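# Guide ring along buzz wire to green end

## Task

Slide the ring along the wire until it reaches the green section at the wire's far end, and leave it hanging there by itself. Nothing, the ring included, may ever touch the thin part of the wire; a single touch fails the attempt. Afterwards release the ring and pull the gripper away, since the ring must stay put without the robot holding it.

## Robot and tools

Robot: one arm with seven revolute joints and a two-finger gripper. Occasionally an outside push may nudge a loose object. Knocking anything off the table is a failure, and any contact between the thin wire and the ring, fingers or arm ends the game.

Frame: results report in the scene frame. Its origin sits on the table surface under the arm's base; +z is up; looking along +x, +y points left. The base itself may be slightly tilted. The printed hand position is approximate, with more error when the arm is stretched out.

execute_actions takes "actions", a list holding zero or one item, plus optional "pictures" (true/false; images are included by default).
- Empty list: nothing is commanded; you just get the current state.
- Motion item: {"rows": [...], "steps": n}. "rows" is 1 to 15 rows; "steps" is 1 to 15 (15 if omitted). Each control step lasts 1/30 s and uses one row; when rows run out, the final row keeps being applied. Every row has exactly 8 numbers for the single arm: seven absolute joint target angles in radians, then the gripper opening. These are targets to go to, not offsets. Joint order: waist (-6.283..6.283), shoulder (-2.059..2.094), upper arm roll (-6.283..6.283), elbow (-0.192..3.927), forearm roll (-6.283..6.283), wrist pitch (-1.693..3.142), wrist roll (-6.283..6.283). Opening runs from -1 (closed) to +1 (fully open); it is a command on that scale, not metres.
- Wait item: {"steps": n} with no rows, n up to 300; it returns after n control steps counted from the previous result, and time you spend composing a reply is part of that count.
A refused call moves nothing. Refusal happens when a joint target is more than 0.010 rad outside its stated range and also farther out than that joint's last reported angle. True joint ends can differ by up to 0.010 rad from the listed ones; a target beyond the true end gets clipped there and a "joint sent to its limit" line may appear (possibly referring to an earlier action). Absence of that line does not prove more room exists.

Motion limits: joint targets change at most 3.14 rad/s, accelerating over 0.16 s, with all joints timed to arrive together. Per step, each joint's target is kept within 0.623 rad of its measured angle, and if the targets would move the gripper over 70 mm from where it is, all are pulled back proportionally. So large moves take several calls. Between calls the arm keeps heading for your last row's target until it has essentially stopped or a step is HELD; after that only a new action makes it go on.

Result lines: the state line gives end_effector_position (metres) and end_effector_quat_wxyz, plus linear (m/s) and angular (rad/s) velocities. end_effector_position is the point between the pads when closed, about 2 cm short of the fingertips; fingertips creep about 10 mm farther along the gripper's +z as they close. Fingers point along the gripper's +z and close along its y. Joint positions and Joint velocities list the seven joints in the order above (rad, rad/s), then the pad gap (m, m/s; 0.084 when fully open). grip_measured is the measured opening on the command scale. To keep hold, command an opening well below grip_measured; a lower value squeezes harder (about 24 N per pad at most; a fast close can press harder). Resending grip_measured still holds lightly for parts up to about 6 cm wide. "joint command not followed" means the clearance check altered or blocked targets (mounting blocks and posts count as part of the arm). HELD marks steps where your row was wholly or partly not sent.

Faults: if contact torque hits a joint's load limit (N m: waist 47.5, shoulder 47.5, upper arm roll 28.5, elbow 28.5, forearm roll 28.5, wrist pitch 19, wrist roll 19; held weight counts), the arm backs that joint off slightly, freezes for 10 s and drops the rest of the call. Carrying load heats motors; a MOTOR HOT line appears from 65 °C, and at 80 °C an OVER-TEMPERATURE FAULT brakes the arm until it cools. Avoid stops, drops, slams and hard pushes; move smoothly.

zoom_image: {"camera": one of cam_head_left, cam_head_right, cam_wrist, "region": [x0, y0, x1, y1]} in pixels of that camera's latest image, origin top-left, region at most 504 by 504. All three cameras are 504x504 and images arrive in that order. Calibration (pinhole plus radial, OpenCV style, T_world_to_cam in metres) was given before the start; fixed cameras may be off by up to about 2.3 degrees and 9 mm, and the wrist camera's pose is derived from reported joint angles. Results list cameras whose numbers changed.

show_instructions: no arguments; shows the scene's reference images and moves nothing.

finished_scene: {"scene": current scene number}; ends the scene irreversibly and grades it, so release the ring and move clear first. Replying without any tool call also ends the run.

Each tool is called after "Call:" in YAML: its name, and indented under it one key for each argument.

Reference images:

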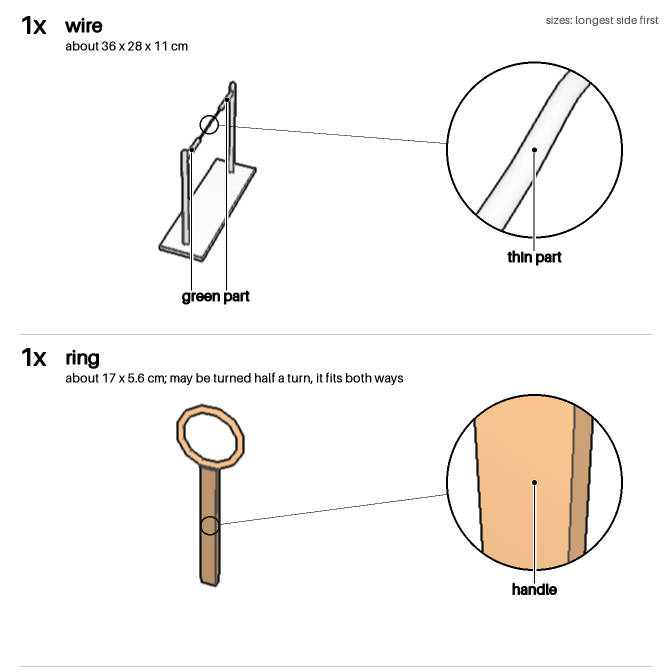

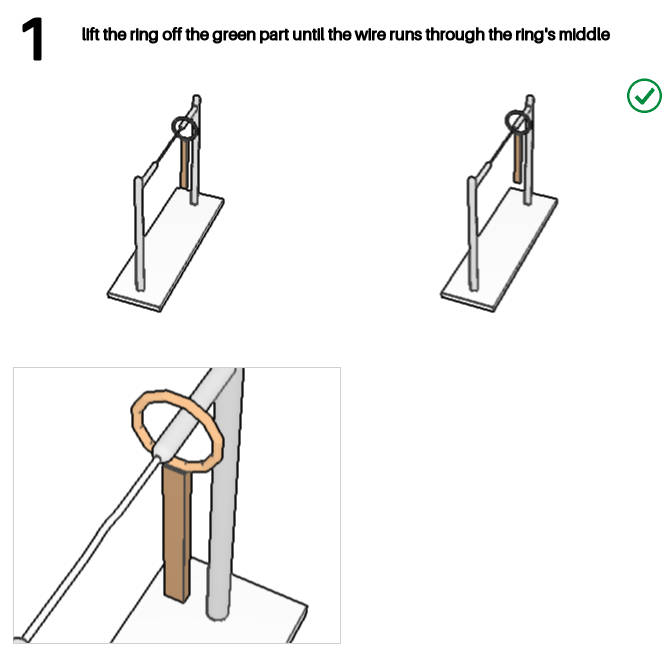

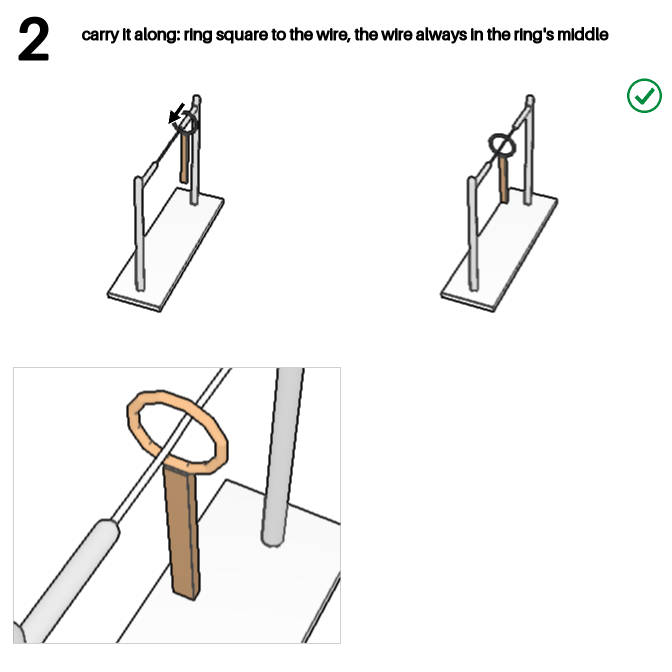

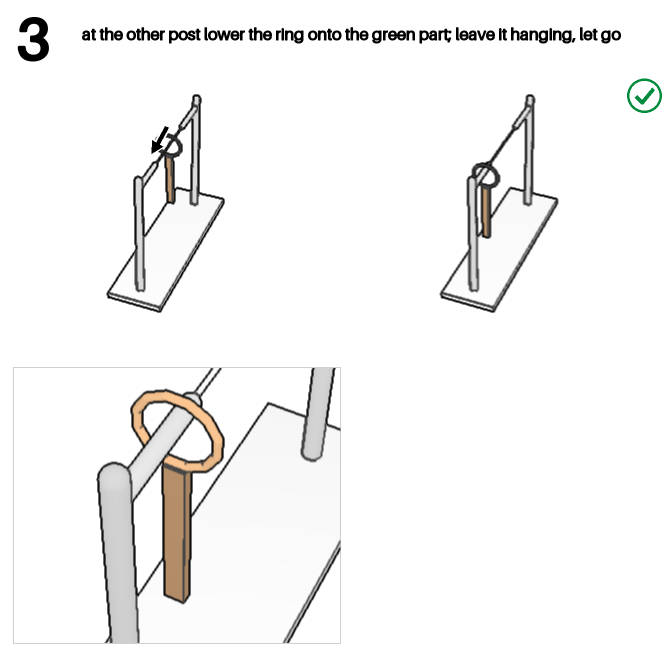

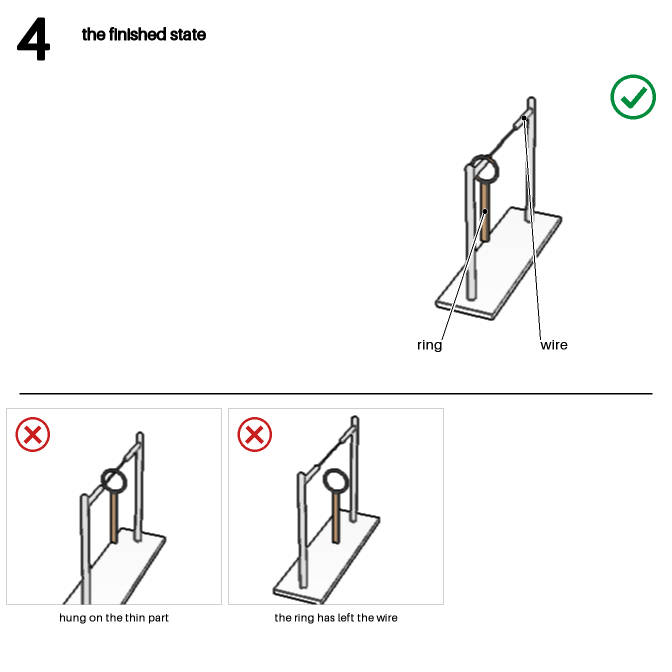

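## Session

Call:
execute_actions:
  actions: []

Scene clock: 0.00 s of 4600.00 s.
end_effector_position=(+0.2611, -0.2834, +0.2420) grip_measured=+1.00 end_effector_quat_wxyz=(+0.082, +0.086, +0.988, +0.095) end_effector_velocity=(+0.001, +0.000, +0.001) end_effector_angular_velocity=(-0.002, -0.001, +0.003)
Joint positions: [-0.994 -0.128  0.059  0.708  0.33   0.91   2.15   0.084]
Joint velocities: [ 0.002 -0.001  0.     0.001 -0.    -0.    -0.    -0.   ]

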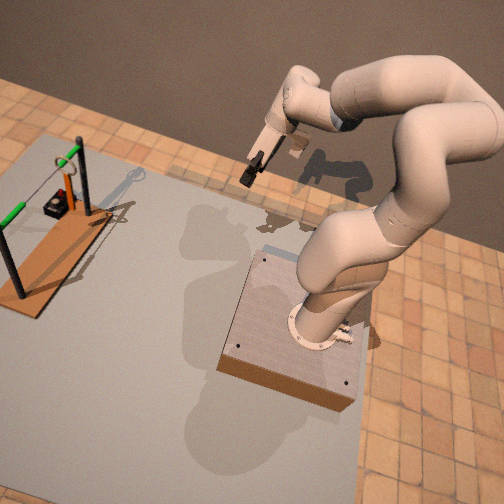

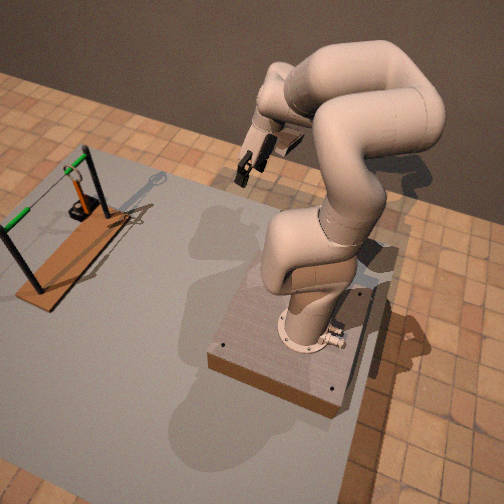

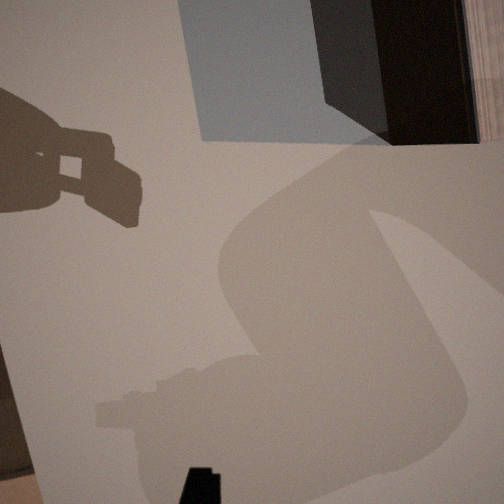

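Call:
zoom_image:
  camera: "cam_head_left"
  region: [0, 120, 160, 330]

Call:
zoom_image:
  camera: "cam_head_right"
  region: [0, 120, 160, 330]

Region (0, 120, 160, 330) of cam_head_left's 504x504 image, scaled by 2.400, with more detail than that image has; it fills the left 384 columns of this view, and the rest is white.

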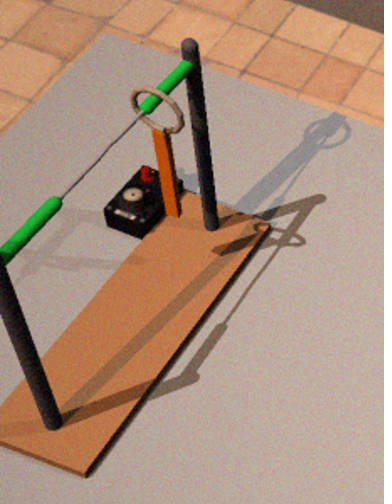

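Region (0, 120, 160, 330) of cam_head_right's 504x504 image, scaled by 2.400, with more detail than that image has; it fills the left 384 columns of this view, and the rest is white.

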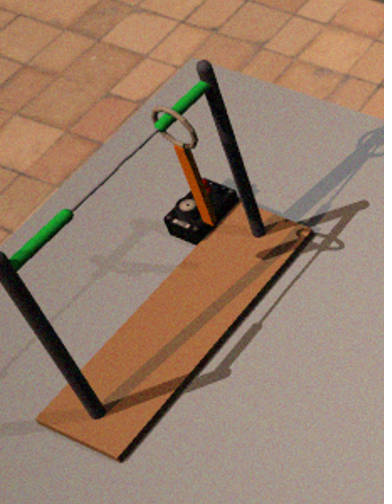

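Call:
execute_actions:
  actions:
    - {"rows":[[-0.6,-0.128,0,0.708,3.1416,0.91,3.1416,1]],"steps":15}
  pictures: false

Call:
execute_actions:
  actions:
    - {"steps":45}
  pictures: false

Call:
execute_actions:
  actions:
    - {"rows":[[-0.2,0.6,0,0.75,3.1416,1.42,3.1416,0]],"steps":15}
  pictures: false

Call:
execute_actions:
  actions:
    - {"steps":40}

Scene clock: 23.87 s of 4600.00 s.
end_effector_position=(+0.3766, -0.1958, +0.2719) grip_measured=+1.00 end_effector_quat_wxyz=(+0.153, +0.369, +0.878, +0.265) end_effector_velocity=(+0.275, +0.198, +0.127) end_effector_angular_velocity=(+1.542, -0.258, -1.825)
Joint positions: [-0.752 -0.128  0.023  0.708  0.825  0.91   2.645  0.084]
Joint velocities: [ 0.488 -0.001 -0.071 -0.001  1.538  0.001  1.502  0.   ]
Steps of this call (steps 1 to 90: nothing new was sent; then 20.37 s passed at rest; steps 91 to 105: all 15 steps of this action). Readings (joint positions):
91: [-0.994 -0.128 0.059 0.708 0.330 0.910 2.150]
92: [-0.992 -0.128 0.059 0.708 0.333 0.910 2.153]
94: [-0.973 -0.128 0.053 0.708 0.367 0.910 2.188]
98: [-0.880 -0.128 0.044 0.708 0.517 0.910 2.337]
105: the state above

Scene clock: 25.37 s of 4600.00 s.
end_effector_position=(+0.4731, -0.3342, +0.4628) grip_measured=+1.00 end_effector_quat_wxyz=(+0.235, +0.610, -0.193, +0.732) end_effector_velocity=(-0.001, -0.002, +0.001) end_effector_angular_velocity=(+0.004, -0.004, -0.006)
Joint positions: [-0.6   -0.128  0.     0.708  3.141  0.91   3.142  0.084]
Joint velocities: [-0.001  0.    -0.     0.001  0.007 -0.     0.     0.   ]
Steps of this call (steps 1 to 45: the robot went on to your last target). Readings (joint positions):
1: [-0.736 -0.128 0.021 0.708 0.878 0.910 2.695]
2: [-0.720 -0.128 0.019 0.708 0.933 0.910 2.745]
4: [-0.692 -0.128 0.014 0.708 1.052 0.910 2.837]
8: [-0.646 -0.128 0.007 0.708 1.331 0.910 2.989]
45: the state above

Scene clock: 25.87 s of 4600.00 s.
end_effector_position=(+0.5449, -0.2619, +0.3534) grip_measured=-0.01 end_effector_quat_wxyz=(+0.169, +0.647, -0.146, +0.729) end_effector_velocity=(+0.118, +0.188, -0.276) end_effector_angular_velocity=(+0.079, +0.166, +0.365)
Joint positions: [-0.433  0.163  0.     0.725  3.141  1.123  3.142  0.044]
Joint velocities: [ 0.366  0.683  0.001  0.039  0.     0.462 -0.    -0.   ]
Steps of this call (steps 1 to 15: all 15 steps of this action). Readings (joint positions):
1: [-0.600 -0.128 0.000 0.708 3.141 0.910 3.142]
2: [-0.599 -0.126 -0.000 0.708 3.141 0.912 3.142]
4: [-0.580 -0.097 -0.004 0.713 3.141 0.940 3.142]
8: [-0.518 0.003 0.001 0.716 3.141 1.013 3.142]
15: the state above

Scene clock: 27.20 s of 4600.00 s.
end_effector_position=(+0.5739, -0.1268, +0.1763) grip_measured=-0.01 end_effector_quat_wxyz=(+0.080, +0.702, -0.074, +0.704) end_effector_velocity=(+0.000, +0.001, -0.000) end_effector_angular_velocity=(-0.000, +0.000, +0.001)
Joint positions: [-0.2    0.6   -0.     0.75   3.142  1.42   3.142  0.044]
Joint velocities: [ 0.001  0.001  0.     0.     0.     0.    -0.001 -0.   ]
Steps of this call (steps 1 to 40: the robot went on to your last target). Readings (joint positions):
1: [-0.421 0.186 0.000 0.727 3.141 1.139 3.142]
2: [-0.408 0.209 0.000 0.728 3.141 1.154 3.142]
4: [-0.384 0.255 0.000 0.731 3.141 1.185 3.142]
8: [-0.336 0.346 0.000 0.736 3.141 1.247 3.142]
40: the state above
camera_calibration (this result's frames):
cam_wrist: T_world_to_cam=[[-0.219056, -0.975677, 0.00831558, 0.0343104], [-0.0262131, -0.00263464, -0.999653, 0.249961], [0.97536, -0.219198, -0.0249984, -0.448699], [0, 0, 0, 1]] pos_world=[0.451711, -0.0642194, 0.238372]

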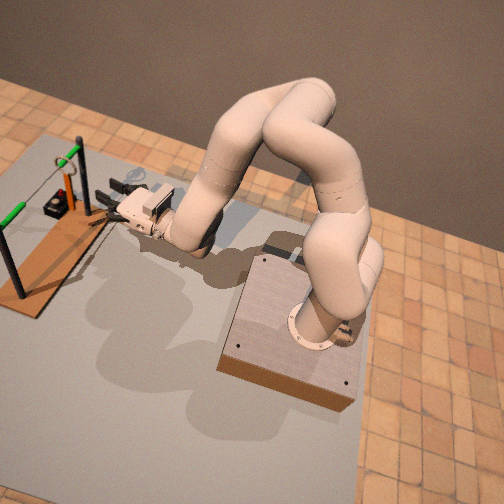

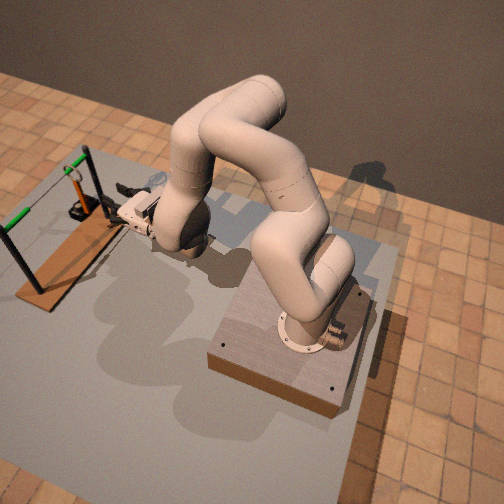

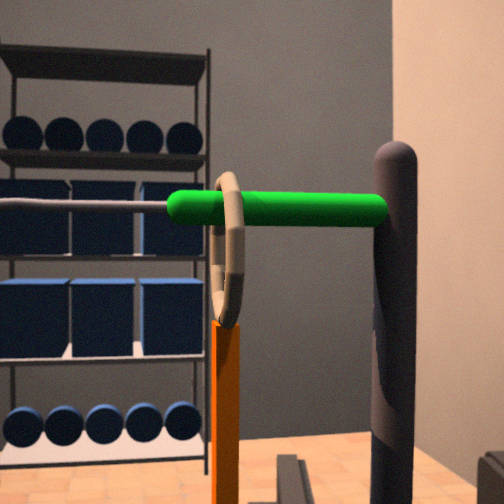

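Call:
execute_actions:
  actions:
    - {"rows":[[-0.136,0.7045,0,0.8285,3.1416,1.4468,3.1416,0.3]],"steps":15}
  pictures: false

Call:
execute_actions:
  actions:
    - {"steps":10}

Scene clock: 32.67 s of 4600.00 s.
end_effector_position=(+0.5929, -0.0931, +0.1507) grip_measured=+0.29 end_effector_quat_wxyz=(+0.058, +0.704, -0.052, +0.706) end_effector_velocity=(+0.004, +0.007, -0.003) end_effector_angular_velocity=(-0.000, -0.004, +0.013)
Joint positions: [-0.137  0.703 -0.001  0.827  3.142  1.446  3.142  0.056]
Joint velocities: [ 0.011  0.015  0.002  0.015 -0.     0.004 -0.001  0.   ]
Steps of this call (steps 1 to 15: the robot went on to your last target; steps 16 to 90: nothing new was sent; then 1.97 s passed at rest; steps 91 to 105: all 15 steps of this action). Readings (joint positions):
91: [-0.200 0.600 -0.000 0.750 3.142 1.420 3.142]
92: [-0.199 0.602 -0.000 0.752 3.142 1.421 3.142]
94: [-0.184 0.628 -0.003 0.773 3.142 1.428 3.142]
98: [-0.146 0.687 0.003 0.813 3.141 1.441 3.142]
105: the state above

Scene clock: 33.00 s of 4600.00 s.
end_effector_position=(+0.5932, -0.0920, +0.1501) grip_measured=+0.29 end_effector_quat_wxyz=(+0.057, +0.704, -0.052, +0.706) end_effector_velocity=(-0.000, +0.000, -0.001) end_effector_angular_velocity=(+0.000, +0.002, -0.000)
Joint positions: [-0.136  0.704 -0.     0.828  3.142  1.447  3.142  0.056]
Joint velocities: [-0.     0.002  0.    -0.     0.     0.    -0.    -0.   ]
Steps of this call (steps 1 to 10: the robot went on to your last target). Readings (joint positions):
1: [-0.137 0.703 -0.001 0.828 3.142 1.447 3.142]
2: [-0.137 0.703 -0.000 0.828 3.142 1.447 3.142]
4: [-0.137 0.704 -0.000 0.828 3.142 1.447 3.142]
8: [-0.136 0.704 -0.000 0.828 3.142 1.447 3.142]
10: the state above
camera_calibration (this result's frames):
cam_wrist: T_world_to_cam=[[-0.156291, -0.987674, 0.00860177, 0.0343447], [-0.0257696, -0.00462831, -0.999657, 0.223943], [0.987375, -0.15646, -0.0247285, -0.462004], [0, 0, 0, 1]] pos_world=[0.46731, -0.0373271, 0.212146]

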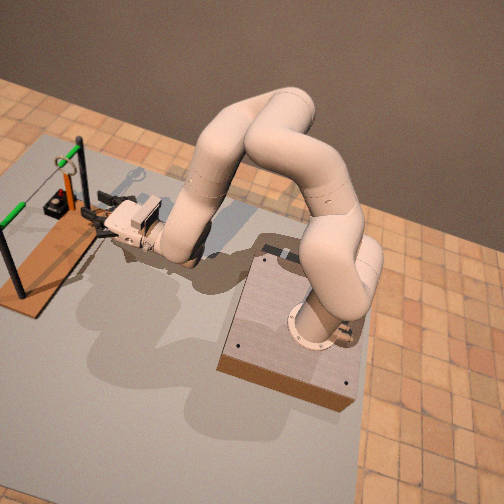

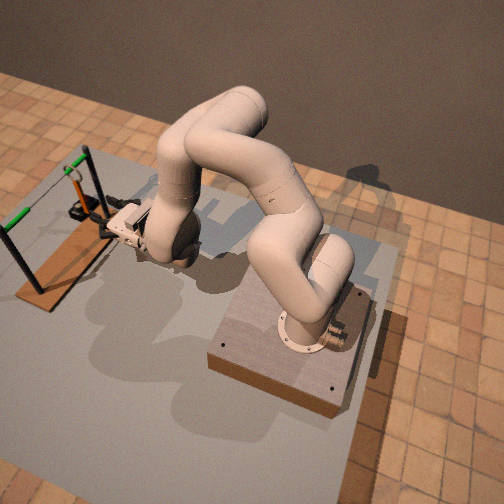

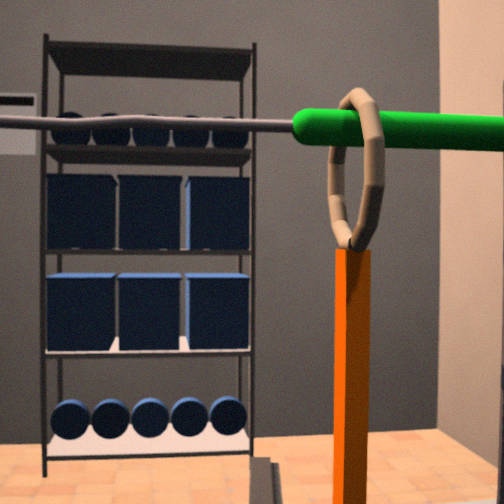

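Call:
execute_actions:
  actions:
    - {"rows":[[-0.136,0.76,0,0.975,3.1416,1.356,3.1416,0.3],[-0.136,0.76,0,0.975,3.1416,1.356,3.1416,0.3],[-0.136,0.76,0,0.975,3.1416,1.356,3.1416,0.3],[-0.136,0.76,0,0.975,3.1416,1.356,3.1416,0.3],[-0.136,0.76,0,0.975,3.1416,1.356,3.1416,0.3],[-0.136,0.79,0,1.05,3.1416,1.31,3.1416,0.3],[-0.136,0.79,0,1.05,3.1416,1.31,3.1416,0.3],[-0.136,0.79,0,1.05,3.1416,1.31,3.1416,0.3],[-0.136,0.8177,0,1.1245,3.1416,1.264,3.1416,0.3]],"steps":15}
  pictures: false

Call:
execute_actions:
  actions:
    - {"steps":12}

Scene clock: 41.97 s of 4600.00 s.
end_effector_position=(+0.6640, -0.1028, +0.1509) grip_measured=+0.29 end_effector_quat_wxyz=(+0.057, +0.703, -0.052, +0.707) end_effector_velocity=(+0.075, -0.012, +0.008) end_effector_angular_velocity=(-0.002, -0.007, -0.001)
Joint positions: [-0.136  0.807  0.     1.098  3.142  1.282  3.142  0.056]
Joint velocities: [-0.001  0.107  0.     0.296 -0.    -0.182 -0.001  0.   ]
Steps of this call (steps 1 to 15: the robot went on to your last target; steps 16 to 90: nothing new was sent; then 5.47 s passed at rest; steps 91 to 105: all 15 steps of this action). Readings (joint positions):
91: [-0.136 0.705 0.000 0.829 3.142 1.447 3.142]
92: [-0.136 0.705 -0.000 0.830 3.142 1.445 3.142]
94: [-0.136 0.718 -0.000 0.860 3.142 1.424 3.142]
98: [-0.136 0.753 0.000 0.958 3.142 1.368 3.142]
105: the state above

Scene clock: 42.37 s of 4600.00 s.
end_effector_position=(+0.6701, -0.1038, +0.1502) grip_measured=+0.29 end_effector_quat_wxyz=(+0.057, +0.704, -0.052, +0.706) end_effector_velocity=(+0.002, -0.001, +0.000) end_effector_angular_velocity=(+0.000, -0.001, -0.000)
Joint positions: [-0.136  0.817 -0.     1.124  3.142  1.264  3.142  0.056]
Joint velocities: [-0.     0.003  0.     0.006  0.    -0.003  0.001 -0.   ]
Steps of this call (steps 1 to 12: the robot went on to your last target). Readings (joint positions):
1: [-0.136 0.810 0.000 1.106 3.142 1.277 3.142]
2: [-0.136 0.812 0.000 1.111 3.142 1.273 3.142]
4: [-0.136 0.815 -0.000 1.117 3.142 1.268 3.142]
8: [-0.136 0.817 -0.000 1.122 3.142 1.265 3.142]
12: the state above
camera_calibration (this result's frames):
cam_wrist: T_world_to_cam=[[-0.156081, -0.987707, 0.00855733, 0.0345547], [-0.0261929, -0.00452166, -0.999647, 0.226266], [0.987397, -0.15625, -0.0251652, -0.539615], [0, 0, 0, 1]] pos_world=[0.544134, -0.0491618, 0.212311]

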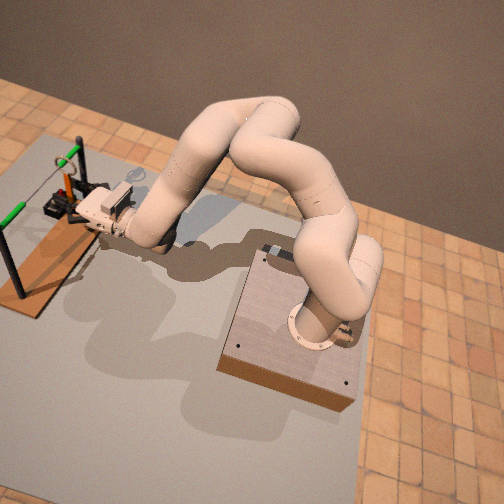

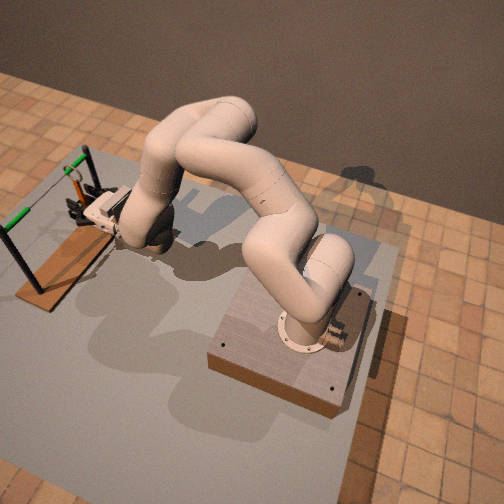

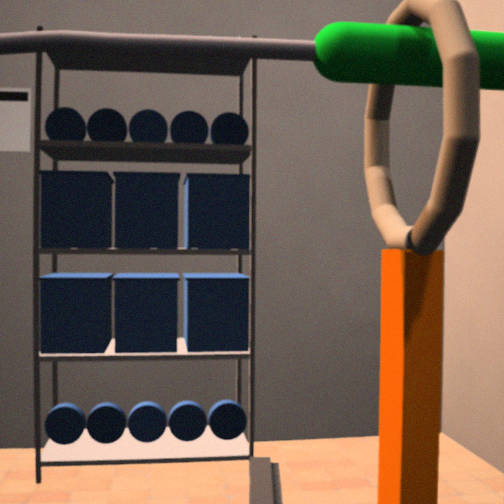

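Call:
execute_actions:
  actions:
    - {"rows":[[-0.136,0.8177,0,1.1245,3.1416,1.264,3.1416,-0.3],[-0.136,0.8177,0,1.1245,3.1416,1.264,3.1416,-0.3],[-0.136,0.8177,0,1.1245,3.1416,1.264,3.1416,-0.3],[-0.136,0.8177,0,1.1245,3.1416,1.264,3.1416,-0.3],[-0.136,0.8177,0,1.1245,3.1416,1.264,3.1416,-0.6],[-0.136,0.8177,0,1.1245,3.1416,1.264,3.1416,-0.6],[-0.136,0.8177,0,1.1245,3.1416,1.264,3.1416,-0.6],[-0.136,0.8177,0,1.1245,3.1416,1.264,3.1416,-0.7],[-0.136,0.8177,0,1.1245,3.1416,1.264,3.1416,-0.8],[-0.136,0.8177,0,1.1245,3.1416,1.264,3.1416,-0.9],[-0.136,0.8177,0,1.1245,3.1416,1.264,3.1416,-1]],"steps":15}
  pictures: false

Call:
execute_actions:
  actions:
    - {"steps":10}
  pictures: false

Scene clock: 48.13 s of 4600.00 s.
end_effector_position=(+0.6703, -0.1038, +0.1504) grip_measured=-0.82 end_effector_quat_wxyz=(+0.057, +0.704, -0.052, +0.706) end_effector_velocity=(+0.000, +0.000, -0.000) end_effector_angular_velocity=(-0.001, -0.000, +0.001)
Joint positions: [-0.136  0.818  0.     1.124  3.142  1.264  3.142  0.008]
Joint velocities: [ 0.001  0.001 -0.     0.001  0.     0.    -0.001 -0.   ]
Steps of this call (steps 1 to 30: the robot went on to your last target; steps 31 to 90: nothing new was sent; then 2.27 s passed at rest; steps 91 to 105: all 15 steps of this action). Readings (joint positions):
91: [-0.136 0.818 -0.000 1.124 3.142 1.264 3.142]
92: [-0.136 0.818 -0.000 1.124 3.142 1.264 3.142]
94: [-0.136 0.818 0.000 1.125 3.142 1.264 3.142]
98: [-0.136 0.818 0.000 1.125 3.142 1.264 3.142]
105: the state above

Scene clock: 48.47 s of 4600.00 s.
end_effector_position=(+0.6703, -0.1038, +0.1504) grip_measured=-0.82 end_effector_quat_wxyz=(+0.057, +0.704, -0.052, +0.706) end_effector_velocity=(-0.000, -0.000, -0.001) end_effector_angular_velocity=(+0.002, +0.002, -0.001)
Joint positions: [-0.136  0.818  0.     1.124  3.142  1.264  3.142  0.008]
Joint velocities: [-0.001  0.002  0.     0.     0.    -0.     0.001 -0.   ]
Steps of this call (steps 1 to 10: the robot went on to your last target). Readings (joint positions):
1: [-0.136 0.818 0.000 1.124 3.142 1.264 3.142]
2: [-0.136 0.818 0.000 1.124 3.142 1.264 3.142]
4: [-0.136 0.818 0.000 1.124 3.142 1.264 3.142]
8: [-0.136 0.818 0.000 1.124 3.142 1.264 3.142]
10: the state above

Call:
execute_actions:
  actions:
    - {"rows":[[-0.136,0.7716,0,1.1042,3.1416,1.2382,3.1416,-1]],"steps":15}
  pictures: false

Call:
execute_actions:
  actions:
    - {"steps":8}

Call:
zoom_image:
  camera: "cam_head_left"
  region: [0, 130, 120, 250]

Scene clock: 51.97 s of 4600.00 s.
end_effector_position=(+0.6701, -0.1036, +0.1658) grip_measured=-0.82 end_effector_quat_wxyz=(+0.057, +0.704, -0.052, +0.706) end_effector_velocity=(+0.002, +0.001, +0.006) end_effector_angular_velocity=(-0.002, -0.006, +0.002)
Joint positions: [-0.136  0.773  0.     1.104  3.142  1.238  3.142  0.008]
Joint velocities: [ 0.002 -0.009 -0.     0.001 -0.    -0.003 -0.001 -0.   ]
Steps of this call (steps 1 to 15: the robot went on to your last target; steps 16 to 90: nothing new was sent; steps 91 to 105: all 15 steps of this action). Readings (joint positions):
91: [-0.136 0.818 -0.000 1.124 3.142 1.264 3.142]
92: [-0.136 0.816 0.000 1.124 3.142 1.263 3.142]
94: [-0.136 0.802 0.000 1.115 3.142 1.254 3.142]
98: [-0.136 0.778 -0.000 1.109 3.142 1.243 3.142]
105: the state above

Scene clock: 52.23 s of 4600.00 s.
end_effector_position=(+0.6702, -0.1037, +0.1663) grip_measured=-0.82 end_effector_quat_wxyz=(+0.057, +0.704, -0.052, +0.706) end_effector_velocity=(+0.000, +0.001, -0.000) end_effector_angular_velocity=(-0.001, +0.001, +0.002)
Joint positions: [-0.136  0.772  0.     1.104  3.142  1.238  3.142  0.008]
Joint velocities: [ 0.002  0.001 -0.     0.001 -0.    -0.    -0.001  0.   ]
Steps of this call (steps 1 to 8: the robot went on to your last target). Readings (joint positions):
1: [-0.136 0.772 0.000 1.104 3.142 1.238 3.142]
2: [-0.136 0.772 0.000 1.104 3.142 1.238 3.142]
4: [-0.136 0.772 0.000 1.104 3.142 1.238 3.142]
8: the state above
camera_calibration (this result's frames):
cam_wrist: T_world_to_cam=[[-0.156075, -0.987708, 0.0085524, 0.034535], [-0.025986, -0.00454959, -0.999652, 0.242174], [0.987403, -0.156243, -0.0249565, -0.539425], [0, 0, 0, 1]] pos_world=[0.544313, -0.0490689, 0.228332]

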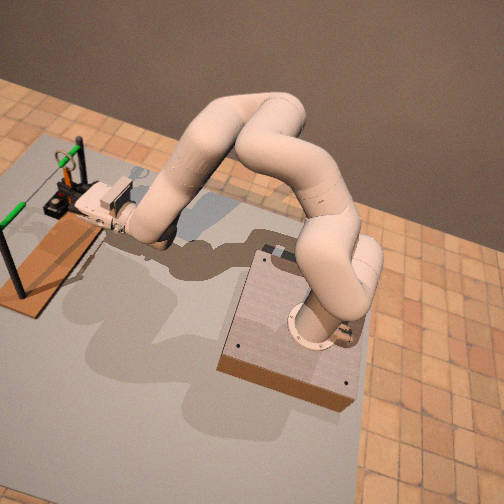

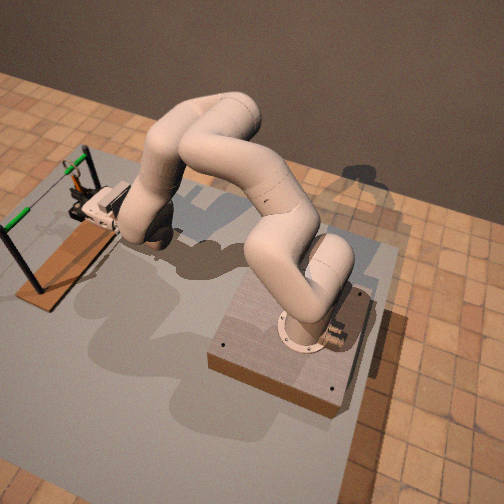

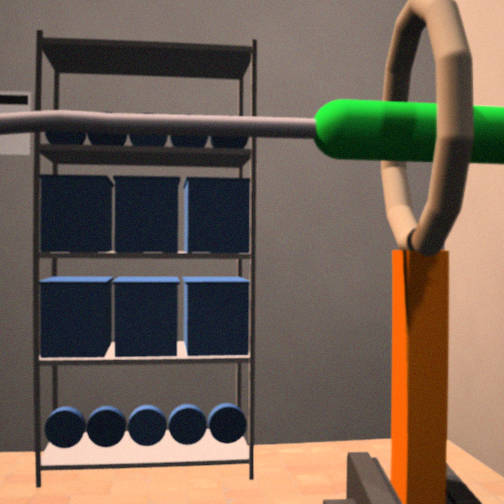

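Region (0, 130, 120, 250) of cam_head_left's 504x504 image, scaled by 4.200, with more detail than that image has.

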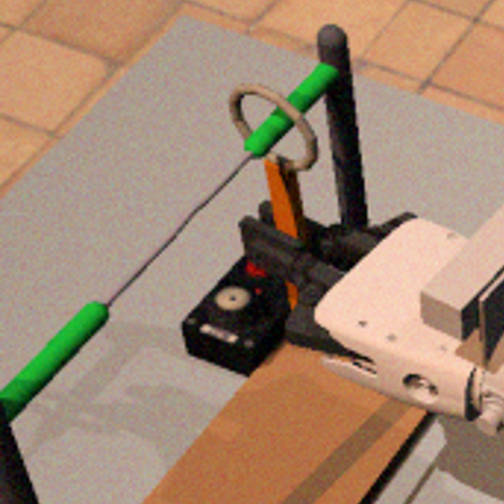

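Call:
execute_actions:
  actions:
    - {"rows":[[-0.118,0.7694,0,1.0992,3.1416,1.241,3.1416,-1],[-0.118,0.7694,0,1.0992,3.1416,1.241,3.1416,-1],[-0.109,0.7683,0,1.0966,3.1416,1.2425,3.1416,-1],[-0.10,0.7672,0,1.094,3.1416,1.244,3.1416,-1],[-0.09,0.766,0,1.0915,3.1416,1.2454,3.1416,-1],[-0.0815,0.765,0,1.0891,3.1416,1.2467,3.1416,-1],[-0.072,0.7643,0,1.0875,3.1416,1.2476,3.1416,-1],[-0.063,0.7637,0,1.086,3.1416,1.2484,3.1416,-1],[-0.054,0.7632,0,1.0848,3.1416,1.2491,3.1416,-1],[-0.045,0.7628,0,1.0838,3.1416,1.2497,3.1416,-1],[-0.036,0.7624,0,1.083,3.1416,1.2501,3.1416,-1],[-0.027,0.7622,0,1.0825,3.1416,1.2504,3.1416,-1]],"steps":15}
  pictures: false

Call:
execute_actions:
  actions:
    - {"steps":10}

Call:
zoom_image:
  camera: "cam_head_left"
  region: [0, 130, 120, 250]

Call:
zoom_image:
  camera: "cam_head_right"
  region: [0, 140, 120, 260]

Scene clock: 61.23 s of 4600.00 s.
end_effector_position=(+0.6722, -0.0414, +0.1659) grip_measured=-0.82 end_effector_quat_wxyz=(+0.024, +0.706, -0.020, +0.708) end_effector_velocity=(+0.003, +0.144, -0.001) end_effector_angular_velocity=(+0.009, +0.001, +0.211)
Joint positions: [-0.045  0.763  0.001  1.085  3.142  1.249  3.142  0.008]
Joint velocities: [ 0.198 -0.011  0.016 -0.024 -0.001  0.013 -0.001 -0.   ]
Steps of this call (steps 1 to 15: the robot went on to your last target; steps 16 to 90: nothing new was sent; then 5.50 s passed at rest; steps 91 to 105: all 15 steps of this action). Readings (joint positions):
91: [-0.136 0.772 -0.000 1.104 3.142 1.238 3.142]
92: [-0.135 0.771 -0.000 1.104 3.142 1.238 3.142]
94: [-0.129 0.771 -0.001 1.102 3.142 1.239 3.142]
98: [-0.103 0.768 -0.000 1.095 3.142 1.243 3.142]
105: the state above

Scene clock: 61.57 s of 4600.00 s.
end_effector_position=(+0.6723, -0.0311, +0.1658) grip_measured=-0.82 end_effector_quat_wxyz=(+0.019, +0.706, -0.014, +0.708) end_effector_velocity=(+0.000, +0.009, +0.001) end_effector_angular_velocity=(+0.002, -0.002, +0.012)
Joint positions: [-0.028  0.762 -0.001  1.083  3.142  1.25   3.142  0.008]
Joint velocities: [ 0.008 -0.001  0.004 -0.001 -0.001  0.001 -0.001 -0.   ]
Steps of this call (steps 1 to 10: the robot went on to your last target). Readings (joint positions):
1: [-0.039 0.763 0.002 1.084 3.141 1.249 3.142]
2: [-0.035 0.763 0.002 1.084 3.141 1.250 3.142]
4: [-0.031 0.762 0.001 1.083 3.142 1.250 3.142]
8: [-0.029 0.762 -0.001 1.083 3.142 1.250 3.142]
10: the state above
camera_calibration (this result's frames):
cam_wrist: T_world_to_cam=[[-0.0494188, -0.998734, 0.00935389, 0.0343509], [-0.0261302, -0.00806928, -0.999626, 0.242075], [0.998436, -0.0496448, -0.0256984, -0.534078], [0, 0, 0, 1]] pos_world=[0.541266, 0.00974663, 0.227938]

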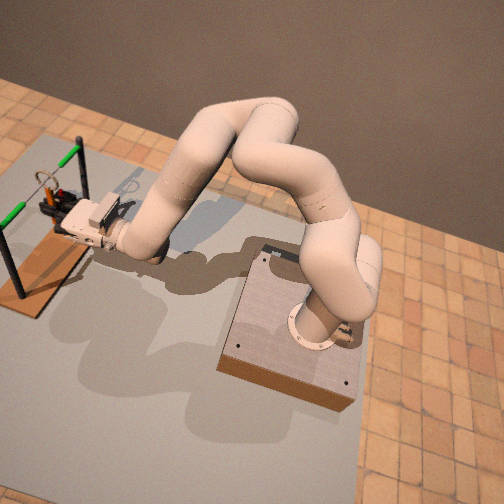

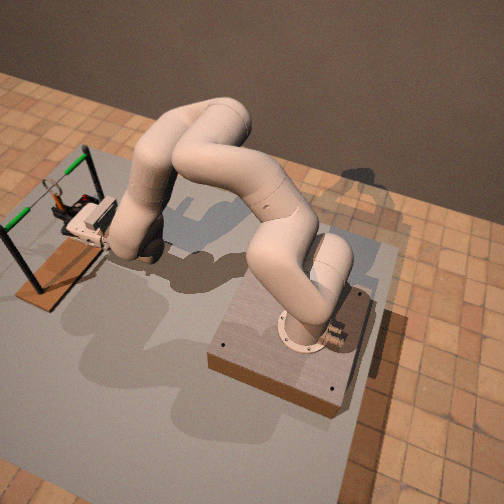

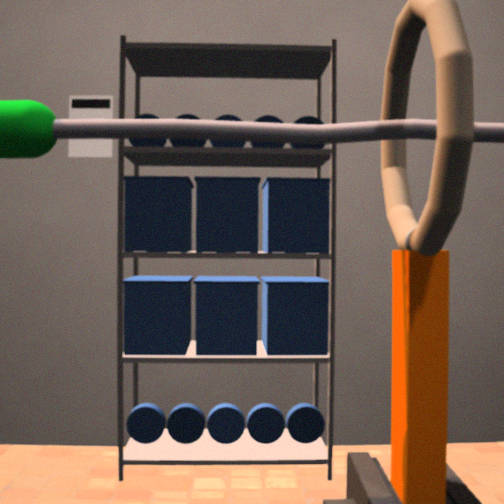

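Region (0, 130, 120, 250) of cam_head_left's 504x504 image, scaled by 4.200, with more detail than that image has.

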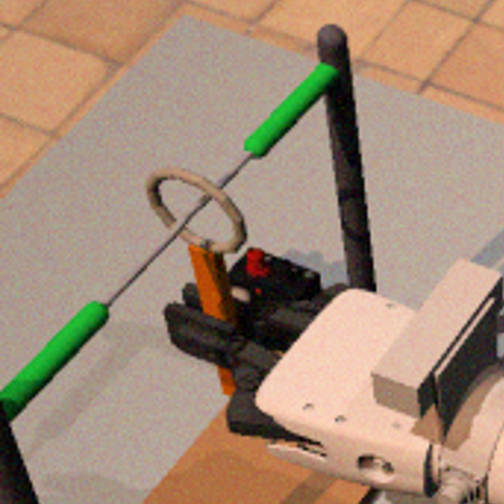

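Region (0, 140, 120, 260) of cam_head_right's 504x504 image, scaled by 4.200, with more detail than that image has.

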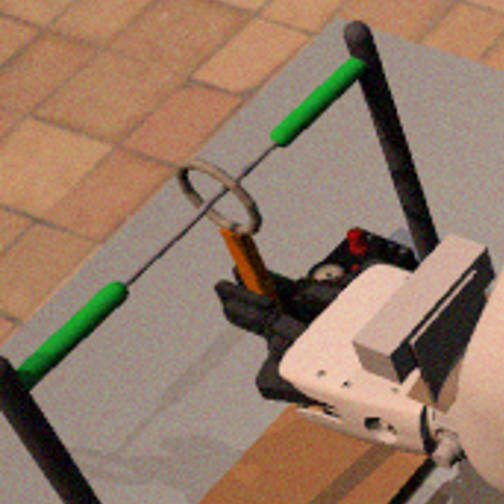

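Call:
execute_actions:
  actions:
    - {"rows":[[-0.015,0.7623,0,1.0828,3.1416,1.2503,3.1416,-1],[-0.003,0.7625,0,1.0832,3.1416,1.25,3.1416,-1],[0.009,0.7628,0,1.0838,3.1416,1.2497,3.1416,-1],[0.021,0.7631,0,1.0846,3.1416,1.2493,3.1416,-1],[0.032,0.7635,0,1.0855,3.1416,1.2488,3.1416,-1],[0.044,0.764,0,1.0866,3.1416,1.2482,3.1416,-1],[0.055,0.7645,0,1.0878,3.1416,1.2474,3.1416,-1],[0.067,0.7655,0,1.09,3.1416,1.2462,3.1416,-1],[0.079,0.7667,0,1.0928,3.1416,1.2447,3.1416,-1],[0.091,0.768,0,1.0958,3.1416,1.243,3.1416,-1],[0.103,0.7695,0,1.0993,3.1416,1.241,3.1416,-1],[0.115,0.7712,0,1.1032,3.1416,1.2388,3.1416,-1],[0.127,0.7731,0,1.1076,3.1416,1.2363,3.1416,-1],[0.139,0.7752,0,1.1124,3.1416,1.2336,3.1416,-1]],"steps":15}
  pictures: false

Call:
execute_actions:
  actions:
    - {"steps":15}

Call:
zoom_image:
  camera: "cam_head_right"
  region: [0, 140, 120, 260]

Scene clock: 68.83 s of 4600.00 s.
end_effector_position=(+0.6749, +0.0513, +0.1652) grip_measured=-0.82 end_effector_quat_wxyz=(-0.024, +0.706, +0.029, +0.707) end_effector_velocity=(+0.007, +0.236, -0.002) end_effector_angular_velocity=(-0.004, +0.002, +0.347)
Joint positions: [0.093 0.769 0.    1.098 3.142 1.242 3.142 0.008]
Joint velocities: [ 0.35   0.045 -0.004  0.1    0.001 -0.055 -0.001  0.   ]
Steps of this call (steps 1 to 30: the robot went on to your last target; steps 31 to 90: nothing new was sent; then 3.77 s passed at rest; steps 91 to 105: all 15 steps of this action). Readings (joint positions):
91: [-0.027 0.762 -0.000 1.083 3.142 1.250 3.142]
92: [-0.026 0.762 -0.000 1.083 3.142 1.250 3.142]
94: [-0.020 0.762 -0.002 1.083 3.142 1.250 3.142]
98: [0.014 0.763 -0.000 1.085 3.142 1.249 3.142]
105: the state above

Scene clock: 69.33 s of 4600.00 s.
end_effector_position=(+0.6754, +0.0818, +0.1649) grip_measured=-0.82 end_effector_quat_wxyz=(-0.039, +0.705, +0.045, +0.707) end_effector_velocity=(+0.000, +0.006, +0.000) end_effector_angular_velocity=(+0.002, -0.001, +0.009)
Joint positions: [ 0.138  0.775 -0.     1.112  3.142  1.234  3.142  0.008]
Joint velocities: [ 0.006  0.001  0.004  0.003 -0.    -0.    -0.001  0.   ]
Steps of this call (steps 1 to 15: the robot went on to your last target). Readings (joint positions):
1: [0.104 0.770 0.000 1.101 3.142 1.240 3.142]
2: [0.114 0.772 0.001 1.104 3.142 1.238 3.142]
4: [0.128 0.773 0.002 1.108 3.141 1.236 3.142]
8: [0.136 0.775 -0.000 1.111 3.142 1.234 3.142]
15: the state above
camera_calibration (this result's frames):
cam_wrist: T_world_to_cam=[[0.116977, -0.993089, 0.00956568, 0.0343898], [-0.0256746, -0.0126525, -0.99959, 0.242231], [0.992803, 0.116683, -0.0269772, -0.541207], [0, 0, 0, 1]] pos_world=[0.539508, 0.100367, 0.227203]

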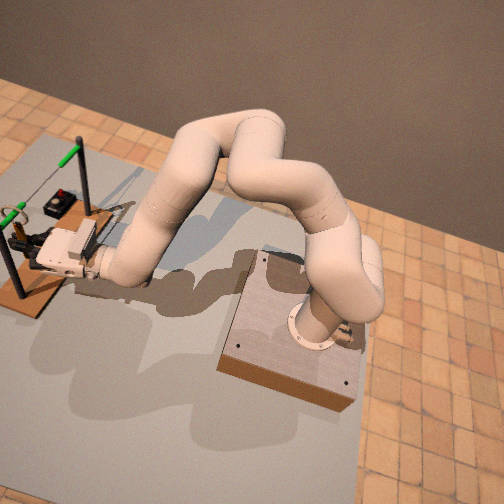

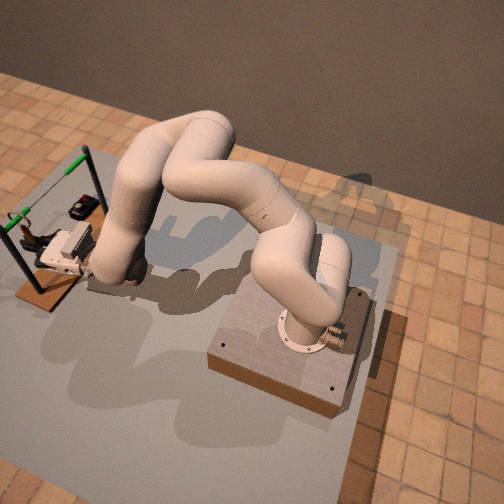

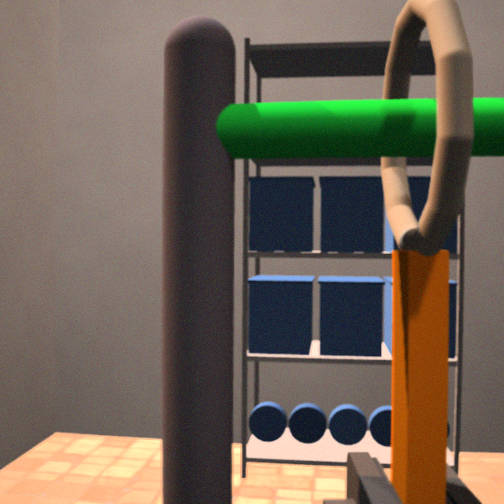

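Region (0, 140, 120, 260) of cam_head_right's 504x504 image, scaled by 4.200, with more detail than that image has.

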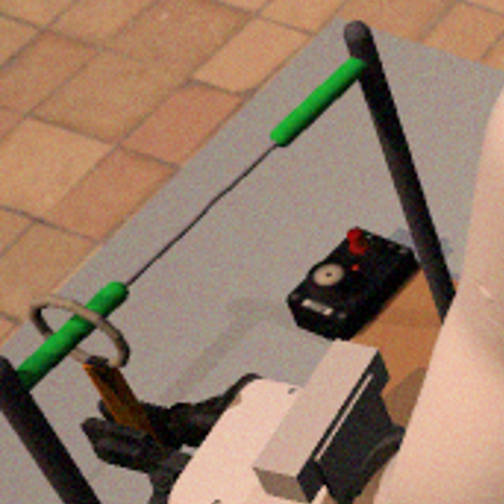

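Call:
execute_actions:
  actions:
    - {"rows":[[0.139,0.8122,0,1.1286,3.1416,1.2542,3.1416,-1]],"steps":15}
  pictures: false

Call:
execute_actions:
  actions:
    - {"rows":[[0.139,0.8122,0,1.1286,3.1416,1.2542,3.1416,-0.3]],"steps":12}
  pictures: false

Call:
execute_actions:
  actions:
    - {"rows":[[0.139,0.79,0,1.05,3.1416,1.31,3.1416,-0.3],[0.139,0.79,0,1.05,3.1416,1.31,3.1416,-0.3],[0.139,0.79,0,1.05,3.1416,1.31,3.1416,-0.3],[0.139,0.79,0,1.05,3.1416,1.31,3.1416,-0.3],[0.139,0.76,0,0.975,3.1416,1.356,3.1416,-0.3],[0.139,0.76,0,0.975,3.1416,1.356,3.1416,-0.3],[0.139,0.76,0,0.975,3.1416,1.356,3.1416,-0.3],[0.139,0.7045,0,0.8285,3.1416,1.4468,3.1416,-0.3],[0.139,0.7045,0,0.8285,3.1416,1.4468,3.1416,-0.3],[0.139,0.7045,0,0.8285,3.1416,1.4468,3.1416,-0.3],[0.139,0.7045,0,0.8285,3.1416,1.4468,3.1416,-0.3],[0.139,0.6,0,0.7,3.1416,1.47,3.1416,-0.3]],"steps":15}
  pictures: false

Call:
execute_actions:
  actions:
    - {"steps":20}

Scene clock: 75.73 s of 4600.00 s.
end_effector_position=(+0.6755, +0.0824, +0.1524) grip_measured=-0.82 end_effector_quat_wxyz=(-0.040, +0.705, +0.045, +0.707) end_effector_velocity=(-0.001, -0.000, -0.004) end_effector_angular_velocity=(-0.002, +0.004, +0.000)
Joint positions: [ 0.139  0.811 -0.     1.129  3.142  1.254  3.142  0.008]
Joint velocities: [ 0.     0.007  0.    -0.     0.     0.003 -0.001  0.   ]
Steps of this call (steps 1 to 15: the robot went on to your last target; steps 16 to 90: nothing new was sent; then 2.90 s passed at rest; steps 91 to 105: all 15 steps of this action). Readings (joint positions):
91: [0.139 0.775 0.000 1.112 3.142 1.234 3.142]
92: [0.139 0.777 -0.000 1.113 3.142 1.235 3.142]
94: [0.139 0.789 -0.000 1.120 3.142 1.242 3.142]
98: [0.139 0.807 0.000 1.125 3.142 1.250 3.142]
105: the state above

Scene clock: 76.13 s of 4600.00 s.
end_effector_position=(+0.6754, +0.0824, +0.1520) grip_measured=-0.32 end_effector_quat_wxyz=(-0.040, +0.705, +0.045, +0.707) end_effector_velocity=(+0.000, +0.000, +0.000) end_effector_angular_velocity=(-0.002, -0.001, +0.000)
Joint positions: [ 0.139  0.812 -0.     1.129  3.142  1.254  3.142  0.03 ]
Joint velocities: [ 0.    -0.     0.     0.     0.     0.    -0.002  0.001]
Steps of this call (steps 1 to 12: all 12 steps of this action). Readings (joint positions):
1: [0.139 0.812 -0.000 1.129 3.142 1.254 3.142]
2: [0.139 0.812 -0.000 1.129 3.142 1.254 3.142]
4: [0.139 0.812 0.000 1.129 3.142 1.254 3.142]
8: [0.139 0.812 -0.000 1.129 3.142 1.254 3.142]
12: the state above

Scene clock: 76.63 s of 4600.00 s.
end_effector_position=(+0.5965, +0.0729, +0.1508) grip_measured=-0.32 end_effector_quat_wxyz=(-0.040, +0.708, +0.046, +0.704) end_effector_velocity=(-0.258, -0.029, +0.104) end_effector_angular_velocity=(-0.004, +0.026, +0.003)
Joint positions: [0.139 0.693 0.    0.827 3.142 1.429 3.142 0.03 ]
Joint velocities: [ 0.003 -0.69   0.    -1.069  0.     0.353 -0.001  0.   ]
Steps of this call (steps 1 to 15: all 15 steps of this action). Readings (joint positions):
1: [0.139 0.812 -0.000 1.129 3.142 1.254 3.142]
2: [0.139 0.811 0.000 1.127 3.142 1.256 3.142]
4: [0.139 0.804 0.000 1.105 3.142 1.273 3.142]
8: [0.139 0.784 0.000 1.038 3.142 1.315 3.142]
15: the state above

Scene clock: 77.30 s of 4600.00 s.
end_effector_position=(+0.5672, +0.0694, +0.1687) grip_measured=-0.32 end_effector_quat_wxyz=(-0.040, +0.705, +0.045, +0.706) end_effector_velocity=(-0.001, +0.000, -0.000) end_effector_angular_velocity=(-0.002, +0.001, +0.001)
Joint positions: [0.139 0.6   0.    0.7   3.142 1.47  3.142 0.03 ]
Joint velocities: [ 0.001 -0.    -0.    -0.002 -0.     0.001 -0.002 -0.   ]
Steps of this call (steps 1 to 20: the robot went on to your last target). Readings (joint positions):
1: [0.139 0.670 0.000 0.793 3.142 1.440 3.142]
2: [0.139 0.649 -0.000 0.766 3.142 1.448 3.142]
4: [0.139 0.623 -0.000 0.733 3.142 1.460 3.142]
8: [0.139 0.605 0.000 0.709 3.142 1.468 3.142]
20: the state above
camera_calibration (this result's frames):
cam_wrist: T_world_to_cam=[[0.118016, -0.992968, 0.00933535, 0.034183], [-0.026362, -0.0125306, -0.999574, 0.243435], [0.992662, 0.11772, -0.0276554, -0.432161], [0, 0, 0, 1]] pos_world=[0.431372, 0.087867, 0.23106]

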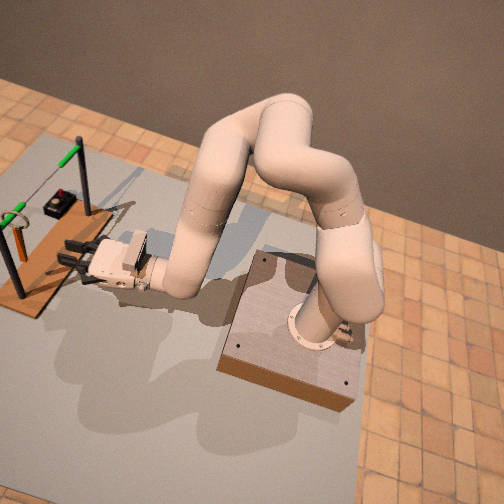

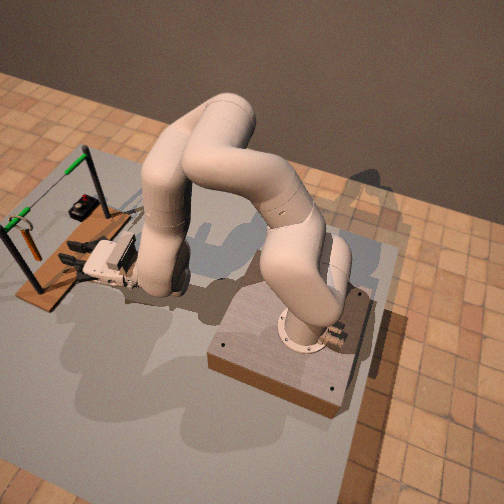

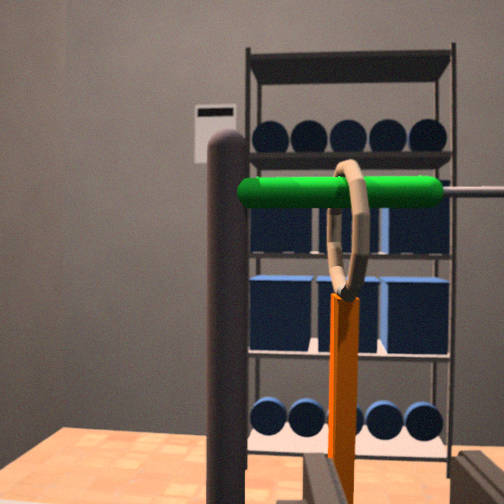

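Call:
finished_scene:
  scene: 1

The scene is finished: the task was done.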